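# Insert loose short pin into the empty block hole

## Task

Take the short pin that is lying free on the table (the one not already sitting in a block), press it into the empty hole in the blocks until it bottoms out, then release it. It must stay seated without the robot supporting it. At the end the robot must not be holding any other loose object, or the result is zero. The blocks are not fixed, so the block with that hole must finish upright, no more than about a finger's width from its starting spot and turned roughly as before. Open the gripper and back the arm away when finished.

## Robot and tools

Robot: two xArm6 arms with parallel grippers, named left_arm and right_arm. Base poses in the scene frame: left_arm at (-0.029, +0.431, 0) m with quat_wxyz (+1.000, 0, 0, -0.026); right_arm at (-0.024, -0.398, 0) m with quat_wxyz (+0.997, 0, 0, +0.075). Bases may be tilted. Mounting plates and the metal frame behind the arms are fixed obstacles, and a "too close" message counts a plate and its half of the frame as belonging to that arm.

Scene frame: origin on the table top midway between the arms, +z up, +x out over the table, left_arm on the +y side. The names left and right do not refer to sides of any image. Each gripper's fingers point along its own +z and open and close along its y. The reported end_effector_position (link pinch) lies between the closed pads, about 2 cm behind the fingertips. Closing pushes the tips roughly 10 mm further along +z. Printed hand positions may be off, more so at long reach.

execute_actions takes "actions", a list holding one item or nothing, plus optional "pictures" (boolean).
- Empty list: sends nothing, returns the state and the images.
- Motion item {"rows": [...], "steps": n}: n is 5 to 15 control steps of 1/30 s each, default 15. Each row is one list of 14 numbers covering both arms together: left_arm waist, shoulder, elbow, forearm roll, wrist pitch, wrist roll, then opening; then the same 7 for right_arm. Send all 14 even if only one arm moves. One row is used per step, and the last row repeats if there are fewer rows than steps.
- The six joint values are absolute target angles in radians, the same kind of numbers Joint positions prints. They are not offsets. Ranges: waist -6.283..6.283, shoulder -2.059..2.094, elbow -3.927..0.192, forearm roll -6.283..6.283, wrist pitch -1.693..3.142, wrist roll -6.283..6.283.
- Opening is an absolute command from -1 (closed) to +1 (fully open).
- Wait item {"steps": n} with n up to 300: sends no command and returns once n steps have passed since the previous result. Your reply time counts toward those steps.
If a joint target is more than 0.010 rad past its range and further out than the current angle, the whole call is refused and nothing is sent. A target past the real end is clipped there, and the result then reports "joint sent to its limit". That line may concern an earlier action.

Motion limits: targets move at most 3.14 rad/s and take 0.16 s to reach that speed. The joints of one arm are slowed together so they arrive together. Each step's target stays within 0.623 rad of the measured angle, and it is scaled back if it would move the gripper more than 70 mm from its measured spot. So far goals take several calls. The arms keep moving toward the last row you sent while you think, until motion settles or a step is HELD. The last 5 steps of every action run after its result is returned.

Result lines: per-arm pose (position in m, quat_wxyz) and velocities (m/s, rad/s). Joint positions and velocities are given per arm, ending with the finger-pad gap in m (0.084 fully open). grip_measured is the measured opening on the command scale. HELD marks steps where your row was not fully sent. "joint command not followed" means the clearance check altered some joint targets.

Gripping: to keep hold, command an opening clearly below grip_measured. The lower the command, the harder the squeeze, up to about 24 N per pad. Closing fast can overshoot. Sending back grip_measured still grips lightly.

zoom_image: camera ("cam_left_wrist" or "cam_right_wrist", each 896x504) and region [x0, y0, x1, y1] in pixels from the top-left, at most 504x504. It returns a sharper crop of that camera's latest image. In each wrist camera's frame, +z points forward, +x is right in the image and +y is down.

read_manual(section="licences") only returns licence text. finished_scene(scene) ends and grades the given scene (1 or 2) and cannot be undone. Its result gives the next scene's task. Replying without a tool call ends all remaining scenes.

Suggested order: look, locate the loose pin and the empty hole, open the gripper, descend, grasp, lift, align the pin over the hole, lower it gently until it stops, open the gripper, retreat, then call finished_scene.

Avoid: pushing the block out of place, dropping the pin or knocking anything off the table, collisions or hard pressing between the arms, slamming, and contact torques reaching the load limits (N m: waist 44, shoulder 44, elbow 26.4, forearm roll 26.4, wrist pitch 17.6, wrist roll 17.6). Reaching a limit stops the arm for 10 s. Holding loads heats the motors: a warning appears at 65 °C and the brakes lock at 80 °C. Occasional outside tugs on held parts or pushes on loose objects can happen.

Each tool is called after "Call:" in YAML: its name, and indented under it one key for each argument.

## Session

Call:
execute_actions:
  actions: []

Scene clock: 0.00 s of 4690.00 s.
left_arm: end_effector_position=(+0.2501, +0.5947, +0.2374) grip_measured=+1.00 end_effector_quat_wxyz=(+0.087, -0.059, +0.949, -0.297) end_effector_velocity=(-0.000, -0.001, -0.001) end_effector_angular_velocity=(-0.003, +0.003, -0.000) | right_arm: end_effector_position=(+0.5602, -0.3194, +0.3018) grip_measured=+1.00 end_effector_quat_wxyz=(+0.607, +0.776, +0.167, -0.032) end_effector_velocity=(-0.000, +0.000, +0.001) end_effector_angular_velocity=(+0.001, -0.000, +0.000)
Joint positions: left_arm=[ 0.969 -0.294 -0.81  -0.521  1.491 -2.202  0.084] | right_arm=[ 0.406  0.673 -1.866 -1.167  1.824  0.218  0.084]
Joint velocities: left_arm=[-0.001  0.002  0.002 -0.     0.    -0.001 -0.   ] | right_arm=[ 0.    -0.001  0.     0.001  0.    -0.001 -0.   ]

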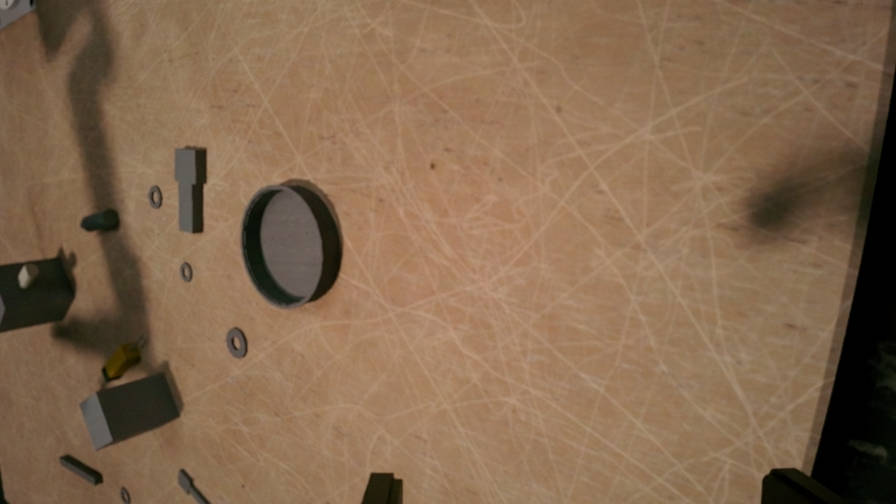

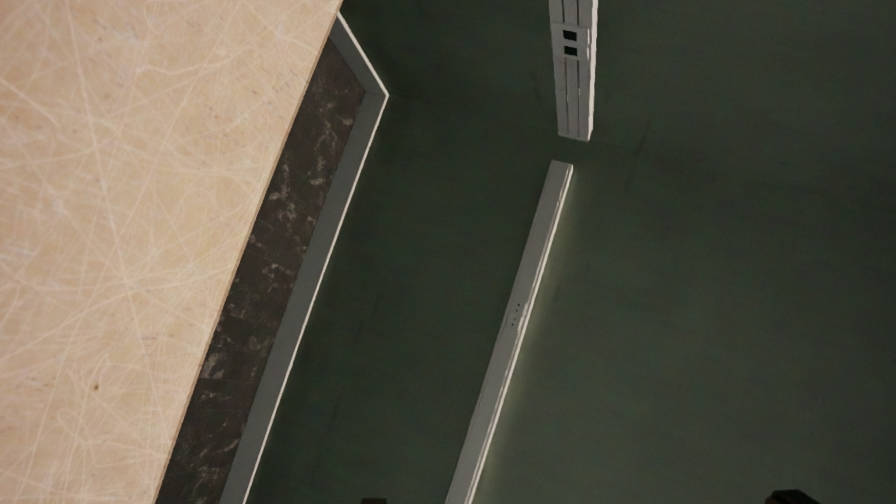

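Call:
execute_actions:
  actions:
    - {"rows": [[-0.5235,-0.3955,-1.3984,0,1.7939,-0.5755,1, 0.503,-0.1436,-1.6314,0,1.775,0.6533,1]], "steps": 15}

Call:
execute_actions:
  actions:
    - {"steps": 35}
  pictures: true

Scene clock: 0.57 s of 4690.00 s.
left_arm: end_effector_position=(+0.2888, +0.5466, +0.3341) grip_measured=+1.00 end_effector_quat_wxyz=(+0.049, +0.362, +0.918, -0.156) end_effector_velocity=(+0.131, -0.304, +0.315) end_effector_angular_velocity=(+0.902, -0.607, -3.179) | right_arm: end_effector_position=(+0.4759, -0.2780, +0.3712) grip_measured=+1.00 end_effector_quat_wxyz=(+0.412, +0.908, +0.057, +0.050) end_effector_velocity=(-0.356, +0.191, +0.247) end_effector_angular_velocity=(+1.990, -0.468, -0.425)
Joint positions: left_arm=[ 0.602 -0.344 -1.1   -0.266  1.638 -1.833  0.084] | right_arm=[ 0.455  0.304 -1.751 -0.786  1.799  0.436  0.084]
Joint velocities: left_arm=[-1.534 -0.155 -0.861  0.758  0.44   1.516  0.   ] | right_arm=[ 0.14  -1.362  0.335  1.574 -0.069  0.64   0.   ]
Steps of this call (steps 1 to 7: nothing new was sent; steps 8 to 17: the first 10 steps of this action). Readings (joint positions):
8: left_arm=[0.969 -0.294 -0.811 -0.520 1.492 -2.201] | right_arm=[0.406 0.673 -1.866 -1.166 1.824 0.219]
9: left_arm=[0.961 -0.294 -0.817 -0.512 1.496 -2.191] | right_arm=[0.407 0.666 -1.861 -1.156 1.823 0.226]
11: left_arm=[0.897 -0.301 -0.873 -0.456 1.529 -2.124] | right_arm=[0.415 0.607 -1.828 -1.088 1.817 0.273]
15: left_arm=[0.703 -0.333 -1.039 -0.321 1.607 -1.933] | right_arm=[0.446 0.398 -1.774 -0.886 1.804 0.392]
17: the state above

Scene clock: 1.73 s of 4690.00 s.
left_arm: end_effector_position=(+0.2503, +0.2501, +0.4499) grip_measured=+1.00 end_effector_quat_wxyz=(-0.000, +1.000, +0.000, -0.000) end_effector_velocity=(-0.001, -0.002, +0.001) end_effector_angular_velocity=(-0.002, -0.003, -0.008) | right_arm: end_effector_position=(+0.2999, -0.1506, +0.4500) grip_measured=+1.00 end_effector_quat_wxyz=(+0.000, +1.000, -0.000, -0.000) end_effector_velocity=(-0.000, +0.000, +0.000) end_effector_angular_velocity=(+0.002, +0.000, +0.001)
Joint positions: left_arm=[-0.522 -0.395 -1.398  0.     1.794 -0.576  0.084] | right_arm=[ 0.503 -0.143 -1.631 -0.     1.775  0.653  0.084]
Joint velocities: left_arm=[-0.006 -0.001 -0.002 -0.    -0.     0.002  0.   ] | right_arm=[ 0.    -0.    -0.     0.001 -0.    -0.     0.   ]
Kept back: nothing.
Steps of this call (steps 1 to 5: the last 5 steps of your previous action; steps 6 to 35: the robot went on to your last target). Readings (joint positions):
1: left_arm=[0.551 -0.349 -1.128 -0.242 1.653 -1.782] | right_arm=[0.460 0.259 -1.740 -0.732 1.797 0.458]
2: left_arm=[0.499 -0.354 -1.154 -0.219 1.666 -1.730] | right_arm=[0.464 0.217 -1.730 -0.675 1.795 0.478]
4: left_arm=[0.394 -0.361 -1.198 -0.180 1.689 -1.626] | right_arm=[0.473 0.140 -1.710 -0.555 1.791 0.514]
8: left_arm=[0.182 -0.373 -1.263 -0.121 1.723 -1.414] | right_arm=[0.486 0.014 -1.674 -0.307 1.784 0.576]
35: the state above

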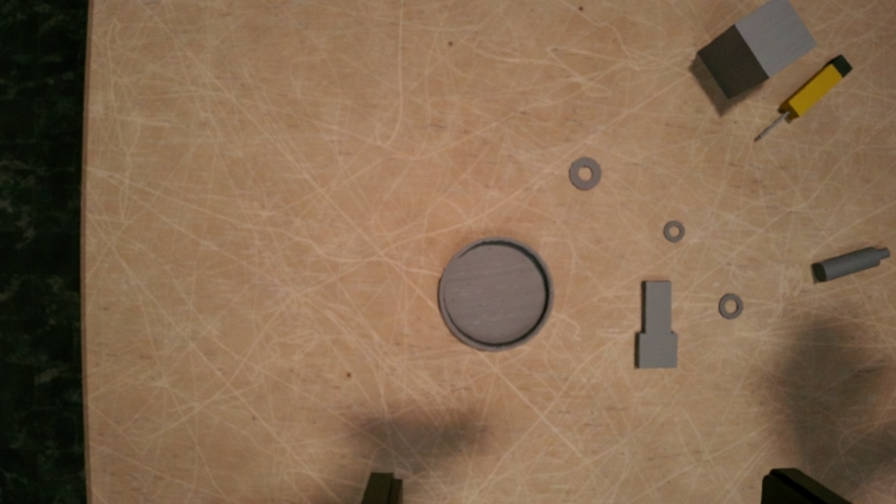

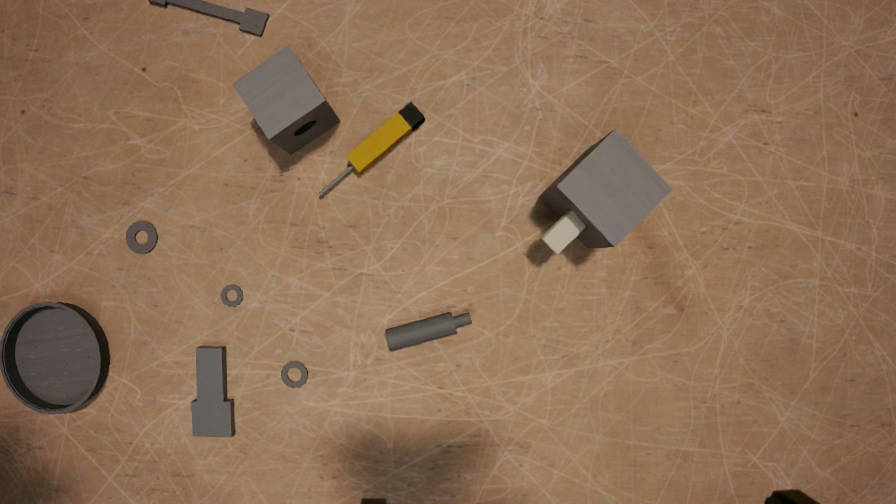

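Call:
zoom_image:
  camera: "cam_right_wrist"
  region: [210, 30, 450, 210]

Call:
zoom_image:
  camera: "cam_right_wrist"
  region: [360, 280, 500, 380]

Region (210, 30, 450, 210) of cam_right_wrist's 896x504 image, scaled by 2.100, with more detail than that image has; it fills the top 378 rows of this view, and the rest is white.

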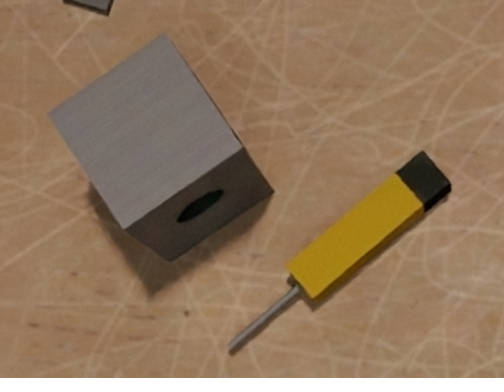

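Region (360, 280, 500, 380) of cam_right_wrist's 896x504 image, scaled by 3.600, with more detail than that image has; it fills the top 360 rows of this view, and the rest is white.

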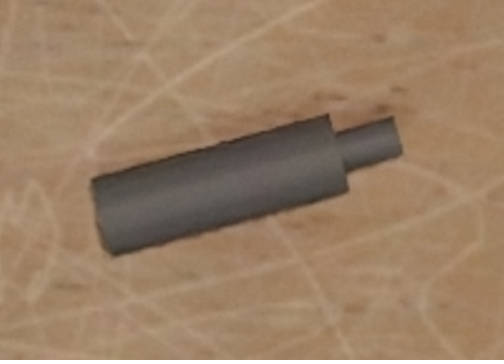

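Call:
execute_actions:
  actions:
    - {"rows": [[-0.8,-0.3955,-1.3984,0,1.2,-0.3,1, 0.56,-0.04,-1.25,0,1.29,1.25,1]], "steps": 15}

Call:
execute_actions:
  actions:
    - {"rows": [[-1.0,-0.3955,-1.3984,0,0.65,0,1, 0.6155,0.0553,-0.8767,0,0.8214,1.85,1]], "steps": 15}

Call:
execute_actions:
  actions:
    - {"rows": [[-1.1,-0.06,-1.135,-0.35,0.05,0,1, 0.6155,0.0553,-0.8767,0,0.8214,2.0725,1]], "steps": 15}

Call:
execute_actions:
  actions:
    - {"steps": 12}
  pictures: true

Scene clock: 4.30 s of 4690.00 s.
left_arm: end_effector_position=(+0.2782, +0.1295, +0.5043) grip_measured=+1.00 end_effector_quat_wxyz=(+0.116, +0.958, -0.194, +0.178) end_effector_velocity=(-0.003, -0.474, +0.292) end_effector_angular_velocity=(-0.946, -1.421, -1.494) | right_arm: end_effector_position=(+0.3284, -0.1068, +0.3376) grip_measured=+1.00 end_effector_quat_wxyz=(+0.001, +0.984, -0.180, -0.001) end_effector_velocity=(+0.053, +0.139, -0.471) end_effector_angular_velocity=(+0.002, -0.009, -1.476)
Joint positions: left_arm=[-0.724 -0.395 -1.398 -0.     1.365 -0.377  0.084] | right_arm=[ 0.541 -0.073 -1.374  0.     1.45   1.053  0.084]
Joint velocities: left_arm=[-0.789 -0.    -0.003 -0.002 -1.673  0.775  0.   ] | right_arm=[ 0.159  0.284  1.038 -0.    -1.33   1.635  0.   ]
Steps of this call (steps 1 to 15: the robot went on to your last target; steps 16 to 67: nothing new was sent; steps 68 to 77: the first 10 steps of this action). Readings (joint positions):
68: left_arm=[-0.524 -0.396 -1.398 0.000 1.793 -0.575] | right_arm=[0.503 -0.144 -1.631 -0.000 1.774 0.654]
69: left_arm=[-0.527 -0.396 -1.398 0.000 1.783 -0.570] | right_arm=[0.504 -0.143 -1.626 -0.000 1.766 0.664]
71: left_arm=[-0.558 -0.395 -1.397 0.001 1.714 -0.538] | right_arm=[0.510 -0.136 -1.588 -0.000 1.710 0.733]
75: left_arm=[-0.670 -0.395 -1.398 -0.000 1.479 -0.430] | right_arm=[0.531 -0.092 -1.443 0.000 1.537 0.946]
77: the state above

Scene clock: 4.80 s of 4690.00 s.
left_arm: end_effector_position=(+0.2432, -0.0014, +0.6361) grip_measured=+1.00 end_effector_quat_wxyz=(+0.251, +0.776, -0.396, +0.421) end_effector_velocity=(-0.205, -0.253, +0.411) end_effector_angular_velocity=(-0.965, -1.483, -1.054) | right_arm: end_effector_position=(+0.3147, -0.0836, +0.1662) grip_measured=+1.00 end_effector_quat_wxyz=(-0.000, +0.896, -0.445, +0.000) end_effector_velocity=(-0.126, -0.014, -0.459) end_effector_angular_velocity=(-0.001, +0.004, -1.568)
Joint positions: left_arm=[-0.956 -0.396 -1.399 -0.     0.77  -0.065  0.084] | right_arm=[ 0.599  0.027 -0.989 -0.     0.962  1.67   0.084]
Joint velocities: left_arm=[-0.603  0.001 -0.009 -0.001 -1.598  0.868  0.   ] | right_arm=[ 0.163  0.278  1.08   0.002 -1.354  1.731  0.   ]
Steps of this call (steps 1 to 5: the last 5 steps of your previous action; steps 6 to 15: the first 10 steps of this action). Readings (joint positions):
6: left_arm=[-0.799 -0.396 -1.399 -0.000 1.204 -0.302] | right_arm=[0.560 -0.037 -1.249 0.000 1.296 1.244]
7: left_arm=[-0.802 -0.396 -1.398 0.000 1.192 -0.295] | right_arm=[0.561 -0.038 -1.246 -0.000 1.285 1.257]
9: left_arm=[-0.826 -0.395 -1.396 0.000 1.122 -0.257] | right_arm=[0.566 -0.033 -1.211 -0.000 1.227 1.329]
13: left_arm=[-0.914 -0.395 -1.398 0.000 0.885 -0.128] | right_arm=[0.588 0.008 -1.060 -0.000 1.052 1.555]
15: the state above

Scene clock: 5.30 s of 4690.00 s.
left_arm: end_effector_position=(+0.2396, -0.1080, +0.5601) grip_measured=+1.00 end_effector_quat_wxyz=(+0.346, +0.745, -0.389, +0.417) end_effector_velocity=(+0.052, -0.270, -0.453) end_effector_angular_velocity=(-0.310, +0.659, +0.107) | right_arm: end_effector_position=(+0.2998, -0.0873, +0.1207) grip_measured=+1.00 end_effector_quat_wxyz=(-0.001, +0.795, -0.607, +0.000) end_effector_velocity=(-0.003, -0.002, -0.005) end_effector_angular_velocity=(-0.007, +0.009, -0.070)
Joint positions: left_arm=[-1.054 -0.21  -1.251 -0.193  0.322 -0.001  0.084] | right_arm=[ 0.615  0.055 -0.878 -0.     0.822  2.069  0.084]
Joint velocities: left_arm=[-0.224  0.739  0.565 -0.764 -1.31   0.003  0.   ] | right_arm=[ 0.001  0.005  0.008  0.001 -0.001  0.071  0.   ]
Steps of this call (steps 1 to 5: the last 5 steps of your previous action; steps 6 to 15: the first 10 steps of this action). Readings (joint positions):
6: left_arm=[-0.999 -0.396 -1.398 -0.001 0.652 -0.002] | right_arm=[0.615 0.057 -0.877 0.000 0.827 1.846]
7: left_arm=[-1.000 -0.392 -1.395 -0.006 0.641 -0.001] | right_arm=[0.615 0.055 -0.879 -0.000 0.824 1.858]
9: left_arm=[-1.011 -0.363 -1.373 -0.044 0.573 -0.001] | right_arm=[0.615 0.053 -0.881 -0.000 0.822 1.928]
13: left_arm=[-1.039 -0.259 -1.289 -0.142 0.408 -0.001] | right_arm=[0.615 0.054 -0.878 -0.000 0.821 2.058]
15: the state above

Scene clock: 5.70 s of 4690.00 s.
left_arm: end_effector_position=(+0.2519, -0.1468, +0.4681) grip_measured=+1.00 end_effector_quat_wxyz=(+0.378, +0.769, -0.332, +0.395) end_effector_velocity=(+0.001, +0.004, +0.043) end_effector_angular_velocity=(-0.073, -0.029, +0.009) | right_arm: end_effector_position=(+0.2995, -0.0875, +0.1201) grip_measured=+1.00 end_effector_quat_wxyz=(-0.000, +0.794, -0.608, +0.000) end_effector_velocity=(-0.000, -0.000, -0.001) end_effector_angular_velocity=(-0.001, +0.000, +0.001)
Joint positions: left_arm=[-1.1   -0.064 -1.14  -0.349  0.05   0.     0.084] | right_arm=[ 0.615  0.055 -0.877 -0.     0.821  2.072  0.084]
Joint velocities: left_arm=[ 0.    -0.032 -0.029 -0.004 -0.019 -0.001  0.   ] | right_arm=[ 0.     0.001  0.    -0.001 -0.001 -0.     0.   ]
Kept back: nothing.
Steps of this call (steps 1 to 5: the last 5 steps of your previous action; steps 6 to 12: the robot went on to your last target). Readings (joint positions):
1: left_arm=[-1.061 -0.185 -1.232 -0.218 0.278 -0.001] | right_arm=[0.615 0.055 -0.877 -0.000 0.821 2.070]
2: left_arm=[-1.069 -0.160 -1.213 -0.244 0.234 -0.001] | right_arm=[0.615 0.055 -0.877 -0.000 0.821 2.071]
4: left_arm=[-1.084 -0.110 -1.174 -0.295 0.145 -0.000] | right_arm=[0.615 0.055 -0.877 -0.000 0.821 2.072]
8: left_arm=[-1.099 -0.056 -1.130 -0.346 0.060 -0.000] | right_arm=[0.615 0.055 -0.877 -0.000 0.821 2.072]
12: the state above

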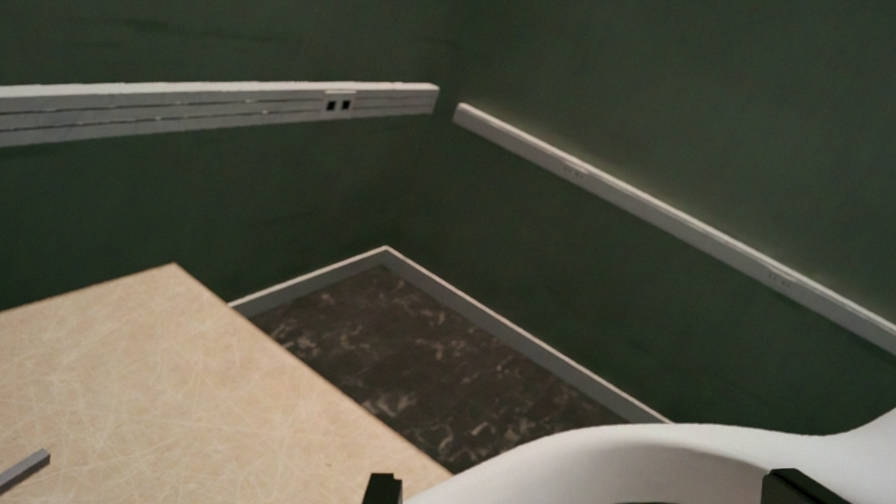

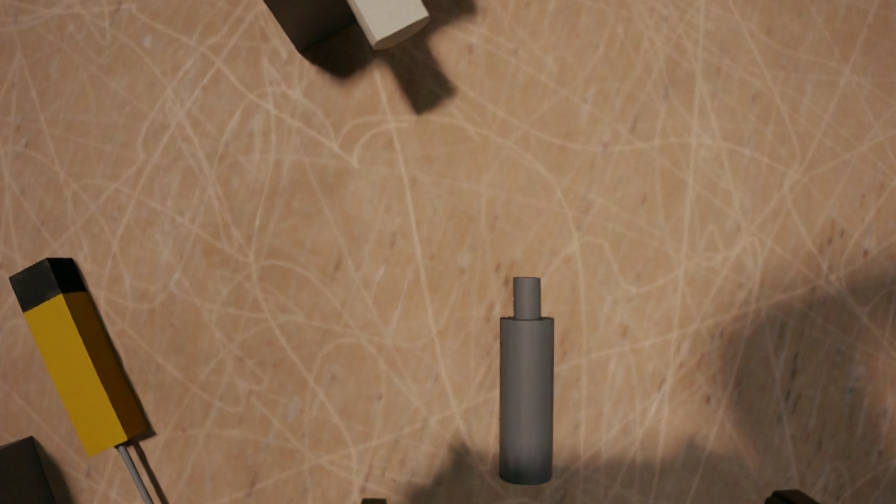

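Call:
execute_actions:
  actions:
    - {"rows": [[-0.9,-0.35,-1.135,-0.35,0.05,0,1, 0.6155,0.0617,-0.8750,0,0.8133,2.0725,1],[-0.9,-0.35,-1.135,-0.35,0.05,0,1, 0.6155,0.0746,-0.8717,0,0.7970,2.0725,1],[-0.9,-0.35,-1.135,-0.35,0.05,0,1, 0.6155,0.0918,-0.8672,0,0.7753,2.0725,1],[-0.9,-0.35,-1.135,-0.35,0.05,0,1, 0.6155,0.1112,-0.8621,0,0.7509,2.0725,1],[-0.9,-0.35,-1.135,-0.35,0.05,0,1, 0.6155,0.1327,-0.8565,0,0.7238,2.0725,1],[-0.9,-0.35,-1.135,-0.35,0.05,0,1, 0.6155,0.1542,-0.8509,0,0.6967,2.0725,1],[-0.9,-0.35,-1.135,-0.35,0.05,0,1, 0.6155,0.1756,-0.8453,0,0.6696,2.0725,1],[-0.9,-0.35,-1.135,-0.35,0.05,0,1, 0.6155,0.1971,-0.8397,0,0.6425,2.0725,1],[-0.9,-0.35,-1.135,-0.35,0.05,0,1, 0.6155,0.2165,-0.8346,0,0.6182,2.0725,1],[-0.9,-0.35,-1.135,-0.35,0.05,0,1, 0.6155,0.2337,-0.8301,0,0.5965,2.0725,1],[-0.9,-0.35,-1.135,-0.35,0.05,0,1, 0.6155,0.2487,-0.8262,0,0.5775,2.0725,1],[-0.9,-0.35,-1.135,-0.35,0.05,0,1, 0.6155,0.2616,-0.8228,0,0.5612,2.0725,1],[-0.9,-0.35,-1.135,-0.35,0.05,0,1, 0.6155,0.2702,-0.8206,0,0.5504,2.0725,1]], "steps": 15}

Call:
execute_actions:
  actions:
    - {"rows": [[-0.3,-0.35,-1.135,-0.35,0.05,0,1, 0.6155,0.2702,-0.8206,0,0.5504,2.0725,1]], "steps": 12}
  pictures: true

Scene clock: 6.87 s of 4690.00 s.
left_arm: end_effector_position=(+0.3040, -0.0516, +0.5958) grip_measured=+1.00 end_effector_quat_wxyz=(+0.400, +0.733, -0.255, +0.487) end_effector_velocity=(+0.124, +0.407, +0.473) end_effector_angular_velocity=(-0.681, -0.434, +0.552) | right_arm: end_effector_position=(+0.3010, -0.0860, +0.0613) grip_measured=+1.00 end_effector_quat_wxyz=(+0.001, +0.794, -0.608, -0.000) end_effector_velocity=(-0.013, -0.013, -0.282) end_effector_angular_velocity=(-0.024, +0.024, +0.002)
Joint positions: left_arm=[-0.951 -0.275 -1.136 -0.35   0.05  -0.     0.084] | right_arm=[ 0.615  0.185 -0.842  0.     0.66   2.072  0.084]
Joint velocities: left_arm=[ 0.551 -0.803 -0.003 -0.    -0.002  0.     0.   ] | right_arm=[ 0.     0.623  0.17  -0.001 -0.759 -0.001 -0.   ]
Steps of this call (steps 1 to 25: the robot went on to your last target; steps 26 to 35: the first 10 steps of this action). Readings (joint positions):
26: left_arm=[-1.100 -0.061 -1.135 -0.350 0.050 0.000] | right_arm=[0.616 0.056 -0.877 -0.000 0.821 2.073]
27: left_arm=[-1.095 -0.067 -1.133 -0.350 0.051 0.000] | right_arm=[0.616 0.058 -0.876 -0.000 0.817 2.073]
29: left_arm=[-1.061 -0.112 -1.127 -0.350 0.053 -0.000] | right_arm=[0.616 0.073 -0.874 -0.000 0.796 2.073]
33: left_arm=[-0.988 -0.222 -1.136 -0.350 0.050 0.000] | right_arm=[0.616 0.143 -0.854 -0.000 0.711 2.072]
35: the state above

Scene clock: 7.27 s of 4690.00 s.
left_arm: end_effector_position=(+0.3877, +0.0540, +0.6340) grip_measured=+1.00 end_effector_quat_wxyz=(+0.355, +0.737, -0.165, +0.552) end_effector_velocity=(+0.402, +0.441, -0.006) end_effector_angular_velocity=(+0.008, +0.007, +1.062) | right_arm: end_effector_position=(+0.3002, -0.0868, +0.0251) grip_measured=+1.00 end_effector_quat_wxyz=(-0.001, +0.794, -0.608, +0.000) end_effector_velocity=(-0.004, -0.004, -0.005) end_effector_angular_velocity=(-0.009, +0.009, -0.001)
Joint positions: left_arm=[-0.721 -0.346 -1.133 -0.35   0.051  0.     0.084] | right_arm=[ 0.616  0.269 -0.822 -0.     0.55   2.072  0.084]
Joint velocities: left_arm=[ 1.062  0.006  0.004 -0.     0.001  0.001  0.   ] | right_arm=[-0.     0.004  0.008 -0.    -0.     0.001 -0.   ]
Steps of this call (steps 1 to 5: the last 5 steps of your previous action; steps 6 to 12: the first 7 steps of this action). Readings (joint positions):
6: left_arm=[-0.900 -0.352 -1.138 -0.350 0.049 0.000] | right_arm=[0.615 0.269 -0.819 0.000 0.557 2.073]
7: left_arm=[-0.893 -0.350 -1.135 -0.349 0.050 0.000] | right_arm=[0.615 0.270 -0.819 0.000 0.554 2.073]
9: left_arm=[-0.834 -0.347 -1.132 -0.349 0.051 0.000] | right_arm=[0.616 0.269 -0.821 -0.000 0.551 2.072]
12: the state above

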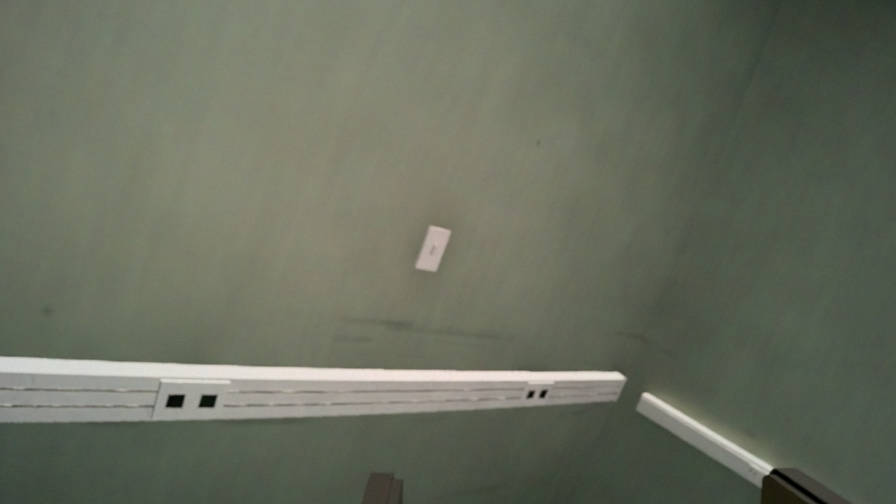

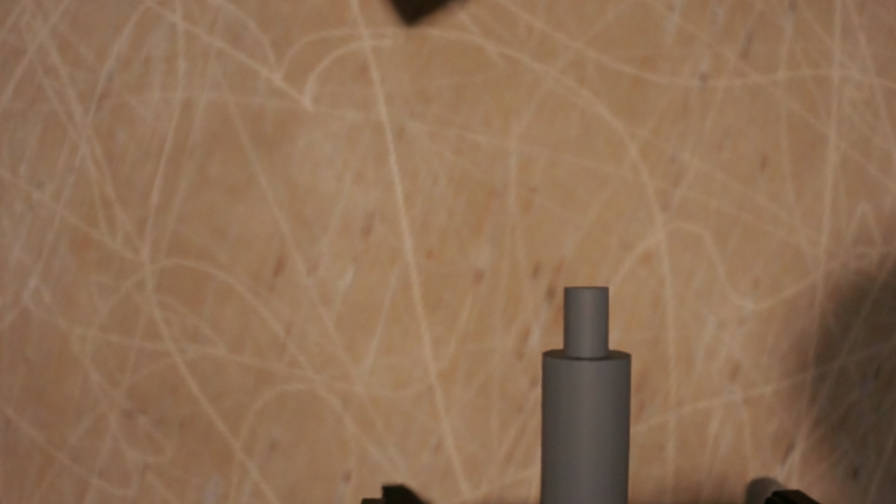

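Call:
execute_actions:
  actions:
    - {"rows": [[-0.3,-0.35,-1.135,-0.35,0.05,0,1, 0.6155,0.2702,-0.8206,0,0.5504,2.0725,0.7],[-0.3,-0.35,-1.135,-0.35,0.05,0,1, 0.6155,0.2702,-0.8206,0,0.5504,2.0725,0.4],[-0.3,-0.35,-1.135,-0.35,0.05,0,1, 0.6155,0.2702,-0.8206,0,0.5504,2.0725,0.1],[-0.3,-0.35,-1.135,-0.35,0.05,0,1, 0.6155,0.2702,-0.8206,0,0.5504,2.0725,-0.2],[-0.3,0.13,-0.87,-0.66,-0.55,0,1, 0.6155,0.2702,-0.8206,0,0.5504,2.0725,-0.4]], "steps": 12}

Call:
execute_actions:
  actions:
    - {"rows": [[-0.3,0.13,-0.87,-0.66,-0.55,0,1, 0.6155,0.2702,-0.8206,0,0.5504,2.0725,-0.45],[-0.3,0.13,-0.87,-0.66,-0.55,0,1, 0.6155,0.2702,-0.8206,0,0.5504,2.0725,-0.5],[-0.3,0.13,-0.87,-0.66,-0.55,0,1, 0.6155,0.2702,-0.8206,0,0.5504,2.0725,-0.55],[-0.3,0.13,-0.87,-0.66,-0.55,0,1, 0.6155,0.2702,-0.8206,0,0.5504,2.0725,-0.6],[-0.3,0.13,-0.87,-0.66,-0.55,0,1, 0.6155,0.2702,-0.8206,0,0.5504,2.0725,-0.7],[-0.3,0.13,-0.87,-0.66,-0.55,0,1, 0.6155,0.2702,-0.8206,0,0.5504,2.0725,-0.8],[-0.3,0.13,-0.87,-0.66,-0.55,0,1, 0.6155,0.2702,-0.8206,0,0.5504,2.0725,-0.9]], "steps": 15}
  pictures: true

Scene clock: 8.10 s of 4690.00 s.
left_arm: end_effector_position=(+0.5111, +0.2594, +0.6308) grip_measured=+1.00 end_effector_quat_wxyz=(+0.235, +0.750, +0.004, +0.619) end_effector_velocity=(+0.227, +0.046, -0.273) end_effector_angular_velocity=(-0.437, +0.095, +0.407) | right_arm: end_effector_position=(+0.2994, -0.0875, +0.0240) grip_measured=+0.04 end_effector_quat_wxyz=(+0.000, +0.794, -0.608, +0.000) end_effector_velocity=(+0.000, +0.000, +0.000) end_effector_angular_velocity=(+0.000, -0.001, +0.002)
Joint positions: left_arm=[-0.301 -0.33  -1.127 -0.367  0.012  0.     0.084] | right_arm=[ 0.616  0.27  -0.821  0.     0.55   2.073  0.046]
Joint velocities: left_arm=[-0.004  0.617  0.252 -0.487 -0.997  0.001  0.   ] | right_arm=[-0.    -0.    -0.    -0.001 -0.    -0.002 -0.183]
Steps of this call (steps 1 to 5: the last 5 steps of your previous action; steps 6 to 18: the robot went on to your last target; steps 19 to 25: the first 7 steps of this action). Readings (joint positions):
19: left_arm=[-0.302 -0.350 -1.135 -0.350 0.050 0.000] | right_arm=[0.616 0.270 -0.821 0.000 0.550 2.072]
20: left_arm=[-0.302 -0.350 -1.135 -0.350 0.050 0.000] | right_arm=[0.616 0.270 -0.821 -0.000 0.550 2.072]
22: left_arm=[-0.301 -0.350 -1.135 -0.350 0.050 0.000] | right_arm=[0.616 0.270 -0.821 -0.000 0.550 2.072]
25: the state above

Scene clock: 8.60 s of 4690.00 s.
left_arm: end_effector_position=(+0.5881, +0.3192, +0.3497) grip_measured=+1.00 end_effector_quat_wxyz=(+0.151, +0.798, +0.167, +0.559) end_effector_velocity=(-0.019, +0.205, -0.535) end_effector_angular_velocity=(+0.170, +0.408, +0.768) | right_arm: end_effector_position=(+0.2995, -0.0875, +0.0241) grip_measured=-0.56 end_effector_quat_wxyz=(-0.000, +0.794, -0.608, +0.000) end_effector_velocity=(+0.000, -0.000, +0.000) end_effector_angular_velocity=(+0.000, -0.001, +0.001)
Joint positions: left_arm=[-0.3    0.08  -0.898 -0.627 -0.486 -0.     0.084] | right_arm=[ 0.615  0.27  -0.821 -0.     0.55   2.073  0.02 ]
Joint velocities: left_arm=[ 0.005  0.792  0.436 -0.508 -0.97  -0.    -0.   ] | right_arm=[-0.001 -0.001  0.    -0.001 -0.    -0.001 -0.   ]
Steps of this call (steps 1 to 5: the last 5 steps of your previous action; steps 6 to 15: the first 10 steps of this action). Readings (joint positions):
6: left_arm=[-0.301 -0.164 -1.032 -0.470 -0.183 0.000] | right_arm=[0.616 0.270 -0.821 0.000 0.550 2.072]
7: left_arm=[-0.301 -0.137 -1.017 -0.488 -0.216 0.000] | right_arm=[0.616 0.270 -0.821 -0.000 0.550 2.073]
9: left_arm=[-0.301 -0.082 -0.987 -0.522 -0.282 -0.000] | right_arm=[0.615 0.270 -0.821 -0.000 0.550 2.073]
13: left_arm=[-0.300 0.026 -0.927 -0.592 -0.417 -0.000] | right_arm=[0.615 0.270 -0.821 -0.000 0.550 2.073]
15: the state above

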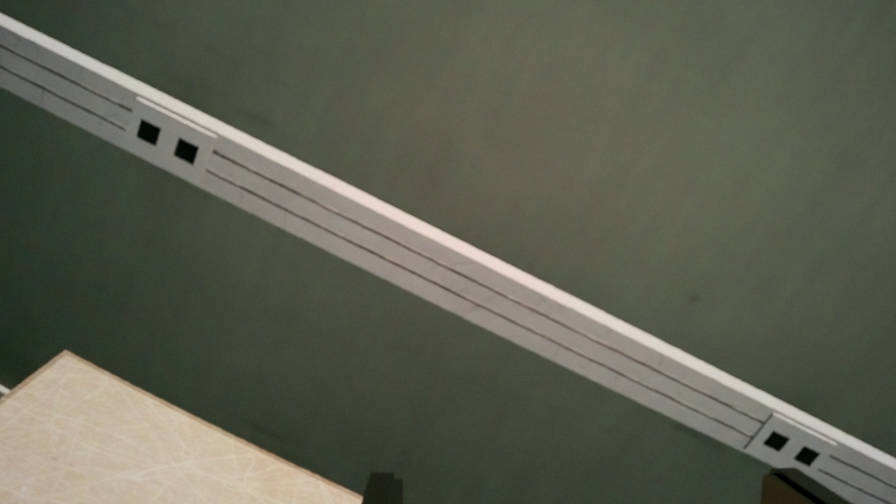

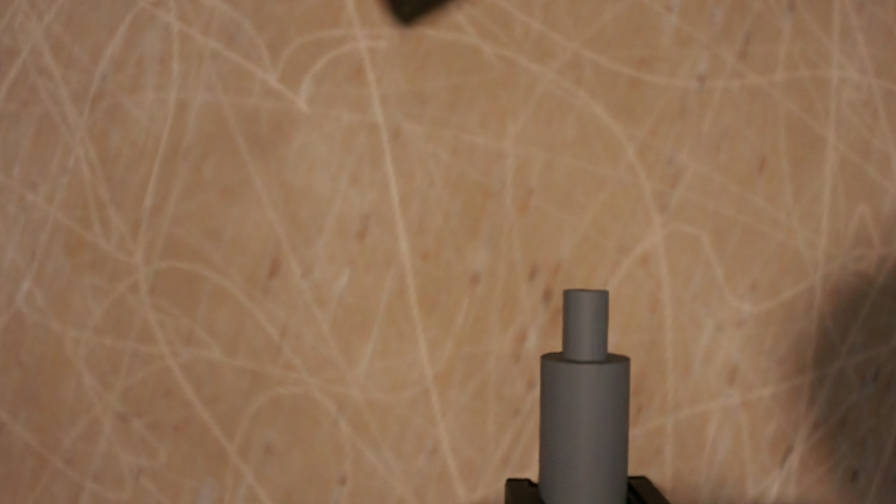

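Call:
execute_actions:
  actions:
    - {"rows": [[-0.3,0.61,-0.61,-0.974,-1.15,0,1, 0.6155,0.2616,-0.8228,0,0.5612,2.0725,-0.9],[-0.3,0.61,-0.61,-0.974,-1.15,0,1, 0.6155,0.2450,-0.8272,0,0.5822,2.0725,-0.9],[-0.3,0.61,-0.61,-0.974,-1.15,0,1, 0.6155,0.2200,-0.8337,0,0.6137,2.0725,-0.9],[-0.3,0.61,-0.61,-0.974,-1.15,0,1, 0.6155,0.1900,-0.8415,0,0.6515,2.05,-0.9],[-0.3,0.61,-0.61,-0.974,-1.15,0,1, 0.6155,0.1600,-0.8494,0,0.6894,2.0,-0.9],[-0.3,0.61,-0.61,-0.974,-1.15,0,1, 0.6155,0.1300,-0.8572,0,0.7272,1.93,-0.9],[-0.3,0.61,-0.61,-0.974,-1.15,0,1, 0.6155,0.1000,-0.8650,0,0.7650,1.85,-0.9],[-0.3,0.61,-0.61,-0.974,-1.15,0,1, 0.6155,0.0750,-0.8716,0,0.7966,1.76,-0.9],[-0.3,0.61,-0.61,-0.974,-1.15,0,1, 0.6155,0.0553,-0.8767,0,0.8214,1.67,-0.9],[-0.3,0.61,-0.61,-0.974,-1.15,0,1, 0.6155,0.0553,-0.8767,0,0.8214,1.58,-0.9],[-0.3,0.61,-0.61,-0.974,-1.15,0,1, 0.6155,0.0553,-0.8767,0,0.8214,1.49,-0.9],[-0.3,0.61,-0.61,-0.974,-1.15,0,1, 0.6155,0.0553,-0.8767,0,0.8214,1.40,-0.9],[-0.3,0.61,-0.61,-0.974,-1.15,0,1, 0.6155,0.0553,-0.8767,0,0.8214,1.31,-0.9],[-0.3,0.61,-0.61,-0.974,-1.15,0,1, 0.6155,0.0553,-0.8767,0,0.8214,1.22,-0.9],[-0.3,0.61,-0.61,-0.974,-1.15,0,1, 0.6155,0.0553,-0.8767,0,0.8214,1.13,-0.9]], "steps": 15}

Call:
execute_actions:
  actions:
    - {"rows": [[-0.3,0.61,-0.61,-0.974,-1.15,0,1, 0.6155,0.0553,-0.8767,0,0.8214,0.6,-0.9]], "steps": 10}

Call:
execute_actions:
  actions:
    - {"rows": [[-0.8,0.61,-0.61,-0.974,-1.15,0,1, 0.5253,0.4018,-1.2885,0,0.8867,0.0903,-0.9]], "steps": 15}

Call:
execute_actions:
  actions:
    - {"rows": [[-1.298,0.61,-0.61,-0.974,-1.15,0,1, 0.5253,0.4018,-1.2885,0,0.8867,0.0903,-0.9]], "steps": 15}

Call:
execute_actions:
  actions:
    - {"steps": 12}
  pictures: true

Scene clock: 9.83 s of 4690.00 s.
left_arm: end_effector_position=(+0.5422, +0.4041, +0.1845) grip_measured=+1.00 end_effector_quat_wxyz=(+0.006, +0.808, +0.246, +0.535) end_effector_velocity=(-0.267, +0.297, -0.457) end_effector_angular_velocity=(+0.710, +0.431, +0.843) | right_arm: end_effector_position=(+0.3024, -0.0847, +0.0957) grip_measured=-0.56 end_effector_quat_wxyz=(-0.002, +0.853, -0.521, +0.001) end_effector_velocity=(-0.004, -0.004, +0.307) end_effector_angular_velocity=(+0.026, -0.042, +2.012)
Joint positions: left_arm=[-0.3    0.359 -0.746 -0.81  -0.836 -0.     0.084] | right_arm=[ 0.616  0.111 -0.864 -0.     0.747  1.863  0.02 ]
Joint velocities: left_arm=[ 0.002  0.909  0.5   -0.583 -1.1   -0.001 -0.   ] | right_arm=[-0.    -0.666 -0.182  0.     0.799 -2.013  0.   ]
Steps of this call (steps 1 to 5: the last 5 steps of your previous action; steps 6 to 27: the robot went on to your last target; steps 28 to 37: the first 10 steps of this action). Readings (joint positions):
28: left_arm=[-0.300 0.130 -0.870 -0.660 -0.551 0.000] | right_arm=[0.615 0.270 -0.821 -0.000 0.551 2.072]
29: left_arm=[-0.300 0.135 -0.868 -0.665 -0.562 0.000] | right_arm=[0.616 0.267 -0.821 0.000 0.556 2.072]
31: left_arm=[-0.300 0.178 -0.849 -0.696 -0.624 0.000] | right_arm=[0.615 0.249 -0.824 0.000 0.583 2.072]
35: left_arm=[-0.300 0.299 -0.778 -0.771 -0.763 0.000] | right_arm=[0.616 0.159 -0.850 0.000 0.690 1.982]
37: the state above

Scene clock: 10.17 s of 4690.00 s.
left_arm: end_effector_position=(+0.4494, +0.4842, +0.0915) grip_measured=+1.00 end_effector_quat_wxyz=(-0.165, +0.801, +0.256, +0.515) end_effector_velocity=(+0.004, +0.007, +0.033) end_effector_angular_velocity=(+0.078, -0.119, +0.039) | right_arm: end_effector_position=(+0.2988, -0.0882, +0.1185) grip_measured=-0.56 end_effector_quat_wxyz=(+0.001, +0.994, -0.112, -0.001) end_effector_velocity=(+0.003, +0.004, +0.007) end_effector_angular_velocity=(+0.019, -0.002, +3.083)
Joint positions: left_arm=[-0.3    0.61  -0.608 -0.972 -1.143 -0.     0.084] | right_arm=[ 0.615  0.057 -0.875  0.     0.821  0.99   0.02 ]
Joint velocities: left_arm=[-0.005  0.02  -0.028 -0.045 -0.137  0.001 -0.   ] | right_arm=[ 0.    -0.008 -0.011  0.002  0.004 -3.084 -0.   ]
Steps of this call (steps 1 to 5: the last 5 steps of your previous action; steps 6 to 10: the first 5 steps of this action). Readings (joint positions):
6: left_arm=[-0.300 0.546 -0.644 -0.932 -1.069 -0.000] | right_arm=[0.616 0.057 -0.876 -0.000 0.818 1.387]
7: left_arm=[-0.300 0.576 -0.628 -0.950 -1.103 -0.000] | right_arm=[0.615 0.057 -0.875 0.000 0.819 1.294]
9: left_arm=[-0.300 0.607 -0.609 -0.969 -1.137 -0.000] | right_arm=[0.615 0.057 -0.875 0.000 0.821 1.094]
10: the state above

Scene clock: 10.67 s of 4690.00 s.
left_arm: end_effector_position=(+0.4433, +0.3306, +0.0948) grip_measured=+1.00 end_effector_quat_wxyz=(-0.080, +0.829, +0.127, +0.539) end_effector_velocity=(-0.126, -0.575, -0.004) end_effector_angular_velocity=(+0.009, +0.010, -1.223) | right_arm: end_effector_position=(+0.3959, -0.0566, +0.1030) grip_measured=-0.56 end_effector_quat_wxyz=(-0.000, +0.964, +0.264, +0.000) end_effector_velocity=(+0.230, +0.028, -0.101) end_effector_angular_velocity=(-0.039, +0.045, +0.899)
Joint positions: left_arm=[-0.62   0.608 -0.612 -0.973 -1.15   0.     0.084] | right_arm=[ 0.533  0.367 -1.246 -0.     0.878  0.149  0.02 ]
Joint velocities: left_arm=[-1.224  0.007  0.006 -0.001 -0.001 -0.    -0.   ] | right_arm=[-0.228  0.803 -0.884 -0.001  0.141 -1.126 -0.   ]
Steps of this call (steps 1 to 5: the last 5 steps of your previous action; steps 6 to 15: the first 10 steps of this action). Readings (joint positions):
6: left_arm=[-0.301 0.607 -0.612 -0.973 -1.150 0.000] | right_arm=[0.615 0.056 -0.877 0.000 0.822 0.618]
7: left_arm=[-0.308 0.608 -0.611 -0.974 -1.150 -0.000] | right_arm=[0.614 0.062 -0.884 0.000 0.823 0.599]
9: left_arm=[-0.369 0.608 -0.611 -0.975 -1.149 -0.000] | right_arm=[0.603 0.109 -0.940 0.000 0.833 0.523]
13: left_arm=[-0.538 0.608 -0.612 -0.973 -1.150 0.000] | right_arm=[0.554 0.293 -1.162 -0.000 0.865 0.254]
15: the state above

Scene clock: 11.17 s of 4690.00 s.
left_arm: end_effector_position=(+0.3385, +0.1193, +0.0937) grip_measured=+1.00 end_effector_quat_wxyz=(+0.053, +0.835, -0.081, +0.541) end_effector_velocity=(-0.379, -0.449, +0.001) end_effector_angular_velocity=(-0.002, -0.002, -1.220) | right_arm: end_effector_position=(+0.4058, -0.0540, +0.1002) grip_measured=-0.56 end_effector_quat_wxyz=(-0.000, +0.958, +0.288, +0.000) end_effector_velocity=(+0.001, +0.000, +0.000) end_effector_angular_velocity=(+0.001, -0.002, +0.001)
Joint positions: left_arm=[-1.115  0.61  -0.61  -0.974 -1.15  -0.     0.084] | right_arm=[ 0.526  0.401 -1.288  0.     0.887  0.09   0.02 ]
Joint velocities: left_arm=[-1.217  0.001 -0.003  0.003 -0.001  0.     0.   ] | right_arm=[-0.001  0.002 -0.003 -0.001 -0.    -0.002 -0.   ]
Steps of this call (steps 1 to 5: the last 5 steps of your previous action; steps 6 to 15: the first 10 steps of this action). Readings (joint positions):
6: left_arm=[-0.797 0.610 -0.610 -0.973 -1.150 0.000] | right_arm=[0.526 0.400 -1.287 0.000 0.887 0.092]
7: left_arm=[-0.806 0.610 -0.610 -0.974 -1.150 -0.000] | right_arm=[0.526 0.400 -1.287 0.000 0.887 0.091]
9: left_arm=[-0.867 0.610 -0.609 -0.975 -1.150 -0.000] | right_arm=[0.526 0.400 -1.288 0.000 0.887 0.091]
13: left_arm=[-1.034 0.610 -0.610 -0.974 -1.150 -0.000] | right_arm=[0.526 0.401 -1.288 0.000 0.887 0.091]
15: the state above

Scene clock: 11.57 s of 4690.00 s.
left_arm: end_effector_position=(+0.2765, +0.0587, +0.0935) grip_measured=+1.00 end_effector_quat_wxyz=(+0.101, +0.825, -0.156, +0.534) end_effector_velocity=(-0.003, -0.004, +0.001) end_effector_angular_velocity=(-0.004, -0.000, -0.009) | right_arm: end_effector_position=(+0.4059, -0.0540, +0.1001) grip_measured=-0.56 end_effector_quat_wxyz=(-0.000, +0.958, +0.288, +0.000) end_effector_velocity=(+0.000, +0.000, +0.001) end_effector_angular_velocity=(+0.002, -0.001, -0.002)
Joint positions: left_arm=[-1.296  0.61  -0.609 -0.974 -1.15  -0.     0.084] | right_arm=[ 0.525  0.402 -1.288  0.     0.887  0.09   0.02 ]
Joint velocities: left_arm=[-0.008  0.001 -0.003  0.001 -0.    -0.001  0.   ] | right_arm=[-0.001 -0.002 -0.     0.001 -0.     0.001  0.   ]
Kept back: nothing.
Steps of this call (steps 1 to 5: the last 5 steps of your previous action; steps 6 to 12: the robot went on to your last target). Readings (joint positions):
1: left_arm=[-1.155 0.610 -0.610 -0.974 -1.150 0.000] | right_arm=[0.525 0.401 -1.288 0.000 0.887 0.090]
2: left_arm=[-1.196 0.610 -0.610 -0.974 -1.150 0.000] | right_arm=[0.525 0.401 -1.288 0.000 0.887 0.090]
4: left_arm=[-1.266 0.610 -0.610 -0.973 -1.150 0.000] | right_arm=[0.525 0.402 -1.288 0.000 0.887 0.090]
8: left_arm=[-1.296 0.610 -0.609 -0.974 -1.150 -0.000] | right_arm=[0.525 0.402 -1.288 0.000 0.887 0.090]
12: the state above

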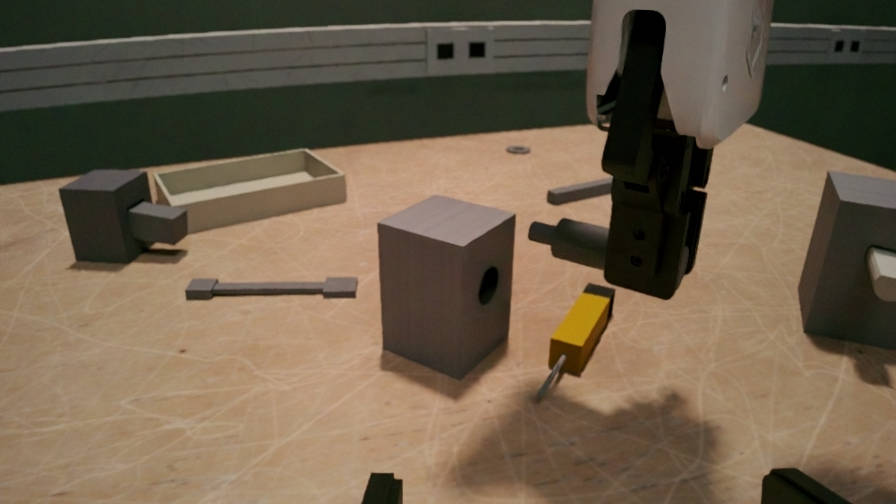

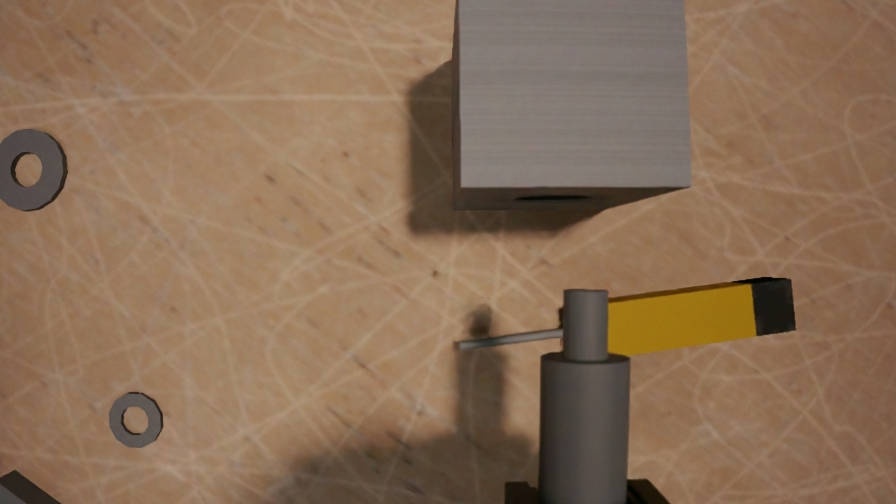

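Call:
execute_actions:
  actions:
    - {"rows": [[-1.298,0.61,-0.61,-0.974,-1.15,0,1, 0.5254,0.4047,-1.2874,0,0.8827,0.0895,-0.9],[-1.298,0.61,-0.61,-0.974,-1.15,0,1, 0.5255,0.4104,-1.2852,0,0.8748,0.0879,-0.9],[-1.298,0.61,-0.61,-0.974,-1.15,0,1, 0.5256,0.4172,-1.2825,0,0.8653,0.0860,-0.9],[-1.298,0.61,-0.61,-0.974,-1.15,0,1, 0.5257,0.4246,-1.2796,0,0.8549,0.0839,-0.9],[-1.298,0.61,-0.61,-0.974,-1.15,0,1, 0.5258,0.4321,-1.2767,0,0.8446,0.0818,-0.9],[-1.298,0.61,-0.61,-0.974,-1.15,0,1, 0.5260,0.4395,-1.2738,0,0.8343,0.0797,-0.9],[-1.298,0.61,-0.61,-0.974,-1.15,0,1, 0.5261,0.4463,-1.2711,0,0.8248,0.0778,-0.9],[-1.298,0.61,-0.61,-0.974,-1.15,0,1, 0.5262,0.4520,-1.2689,0,0.8168,0.0762,-0.9],[-1.298,0.61,-0.61,-0.974,-1.15,0,1, 0.5263,0.4560,-1.2673,0,0.8113,0.0751,-0.9],[-1.298,0.61,-0.61,-0.974,-1.15,0,1, 0.5263,0.4589,-1.2662,0,0.8073,0.0743,-0.9]], "steps": 13}

Call:
execute_actions:
  actions:
    - {"rows": [[-1.298,0.61,-0.61,-0.974,-1.15,0,1, 0.5262,0.4618,-1.2708,0,0.8090,0.0742,-0.9],[-1.298,0.61,-0.61,-0.974,-1.15,0,1, 0.5259,0.4676,-1.2801,0,0.8125,0.0739,-0.9],[-1.298,0.61,-0.61,-0.974,-1.15,0,1, 0.5256,0.4753,-1.2924,0,0.8172,0.0736,-0.9],[-1.298,0.61,-0.61,-0.974,-1.15,0,1, 0.5252,0.4839,-1.3063,0,0.8224,0.0732,-0.9],[-1.298,0.61,-0.61,-0.974,-1.15,0,1, 0.5248,0.4935,-1.3217,0,0.8282,0.0728,-0.9],[-1.298,0.61,-0.61,-0.974,-1.15,0,1, 0.5244,0.5032,-1.3372,0,0.8340,0.0724,-0.9],[-1.298,0.61,-0.61,-0.974,-1.15,0,1, 0.5240,0.5128,-1.3526,0,0.8398,0.0720,-0.9],[-1.298,0.61,-0.61,-0.974,-1.15,0,1, 0.5238,0.5180,-1.3610,0,0.8430,0.0718,-0.9]], "steps": 15}

Call:
execute_actions:
  actions:
    - {"steps": 8}
  pictures: true

Call:
zoom_image:
  camera: "cam_left_wrist"
  region: [440, 210, 640, 370]

Scene clock: 12.97 s of 4690.00 s.
left_arm: end_effector_position=(+0.2756, +0.0577, +0.0937) grip_measured=+1.00 end_effector_quat_wxyz=(+0.102, +0.824, -0.157, +0.534) end_effector_velocity=(-0.000, +0.000, -0.000) end_effector_angular_velocity=(+0.001, +0.000, -0.000) | right_arm: end_effector_position=(+0.4057, -0.0537, +0.0783) grip_measured=-0.56 end_effector_quat_wxyz=(+0.000, +0.956, +0.293, -0.000) end_effector_velocity=(-0.013, -0.008, -0.141) end_effector_angular_velocity=(-0.029, +0.036, +0.062)
Joint positions: left_arm=[-1.298  0.61  -0.61  -0.974 -1.15   0.     0.084] | right_arm=[ 0.526  0.438 -1.274  0.     0.837  0.08   0.02 ]
Joint velocities: left_arm=[-0.  0.  0. -0.  0.  0. -0.] | right_arm=[ 0.004  0.225  0.101 -0.001 -0.279 -0.057 -0.   ]
Steps of this call (steps 1 to 30: the robot went on to your last target; steps 31 to 34: nothing new was sent; steps 35 to 42: the first 8 steps of this action). Readings (joint positions):
35: left_arm=[-1.298 0.610 -0.610 -0.974 -1.150 0.000] | right_arm=[0.525 0.402 -1.288 -0.000 0.886 0.090]
36: left_arm=[-1.298 0.610 -0.610 -0.974 -1.150 0.000] | right_arm=[0.525 0.403 -1.288 -0.000 0.884 0.090]
38: left_arm=[-1.298 0.610 -0.610 -0.974 -1.150 -0.000] | right_arm=[0.525 0.410 -1.286 -0.000 0.873 0.088]
42: the state above

Scene clock: 13.47 s of 4690.00 s.
left_arm: end_effector_position=(+0.2756, +0.0577, +0.0937) grip_measured=+1.00 end_effector_quat_wxyz=(+0.102, +0.824, -0.157, +0.534) end_effector_velocity=(+0.000, -0.000, +0.000) end_effector_angular_velocity=(-0.000, -0.000, +0.000) | right_arm: end_effector_position=(+0.4210, -0.0430, +0.0664) grip_measured=-0.56 end_effector_quat_wxyz=(-0.000, +0.955, +0.296, +0.001) end_effector_velocity=(+0.029, +0.019, -0.003) end_effector_angular_velocity=(-0.002, +0.001, +0.000)
Joint positions: left_arm=[-1.298  0.61  -0.61  -0.974 -1.15   0.     0.084] | right_arm=[ 0.524  0.513 -1.354 -0.     0.84   0.072  0.02 ]
Joint velocities: left_arm=[ 0.    -0.001 -0.    -0.    -0.     0.     0.   ] | right_arm=[-0.006  0.112 -0.172 -0.001  0.061 -0.005  0.   ]
Steps of this call (steps 1 to 5: the last 5 steps of your previous action; steps 6 to 15: the first 10 steps of this action). Readings (joint positions):
6: left_arm=[-1.298 0.610 -0.610 -0.974 -1.150 -0.000] | right_arm=[0.526 0.460 -1.266 0.000 0.809 0.074]
7: left_arm=[-1.298 0.610 -0.610 -0.974 -1.150 0.000] | right_arm=[0.526 0.460 -1.268 0.000 0.809 0.074]
9: left_arm=[-1.298 0.610 -0.610 -0.974 -1.150 -0.000] | right_arm=[0.526 0.467 -1.282 0.000 0.813 0.074]
13: left_arm=[-1.298 0.610 -0.610 -0.974 -1.150 0.000] | right_arm=[0.525 0.500 -1.333 -0.000 0.832 0.073]
15: the state above

Scene clock: 13.73 s of 4690.00 s.
left_arm: end_effector_position=(+0.2756, +0.0577, +0.0937) grip_measured=+1.00 end_effector_quat_wxyz=(+0.102, +0.824, -0.157, +0.534) end_effector_velocity=(-0.000, -0.001, +0.001) end_effector_angular_velocity=(-0.003, -0.001, -0.000) | right_arm: end_effector_position=(+0.4218, -0.0424, +0.0663) grip_measured=-0.56 end_effector_quat_wxyz=(+0.000, +0.955, +0.296, -0.000) end_effector_velocity=(+0.001, +0.000, +0.000) end_effector_angular_velocity=(+0.001, -0.001, -0.000)
Joint positions: left_arm=[-1.298  0.61  -0.61  -0.974 -1.15   0.     0.084] | right_arm=[ 0.524  0.518 -1.361  0.     0.843  0.072  0.02 ]
Joint velocities: left_arm=[-0.001 -0.003 -0.    -0.    -0.     0.     0.   ] | right_arm=[-0.     0.001 -0.002 -0.    -0.001  0.    -0.   ]
Kept back: nothing.
Steps of this call (steps 1 to 5: the last 5 steps of your previous action; steps 6 to 8: the robot went on to your last target). Readings (joint positions):
1: left_arm=[-1.298 0.610 -0.610 -0.974 -1.150 0.000] | right_arm=[0.524 0.516 -1.358 -0.000 0.841 0.072]
2: left_arm=[-1.298 0.610 -0.610 -0.974 -1.150 -0.000] | right_arm=[0.524 0.517 -1.360 -0.000 0.842 0.072]
4: left_arm=[-1.298 0.610 -0.610 -0.974 -1.150 -0.000] | right_arm=[0.524 0.518 -1.360 -0.000 0.843 0.072]
8: the state above

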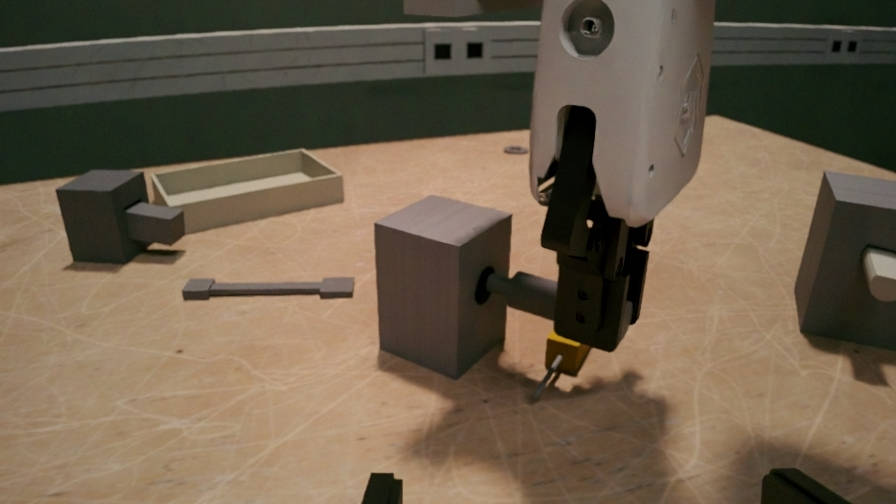

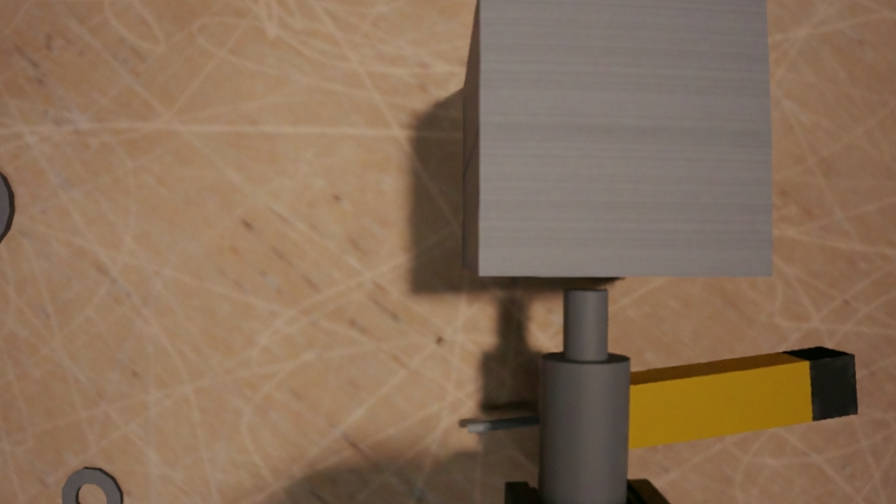

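Region (440, 210, 640, 370) of cam_left_wrist's 896x504 image, scaled by 2.520, with more detail than that image has; it fills the top 403 rows of this view, and the rest is white.

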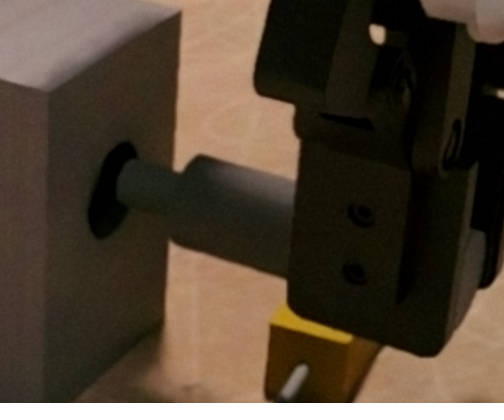

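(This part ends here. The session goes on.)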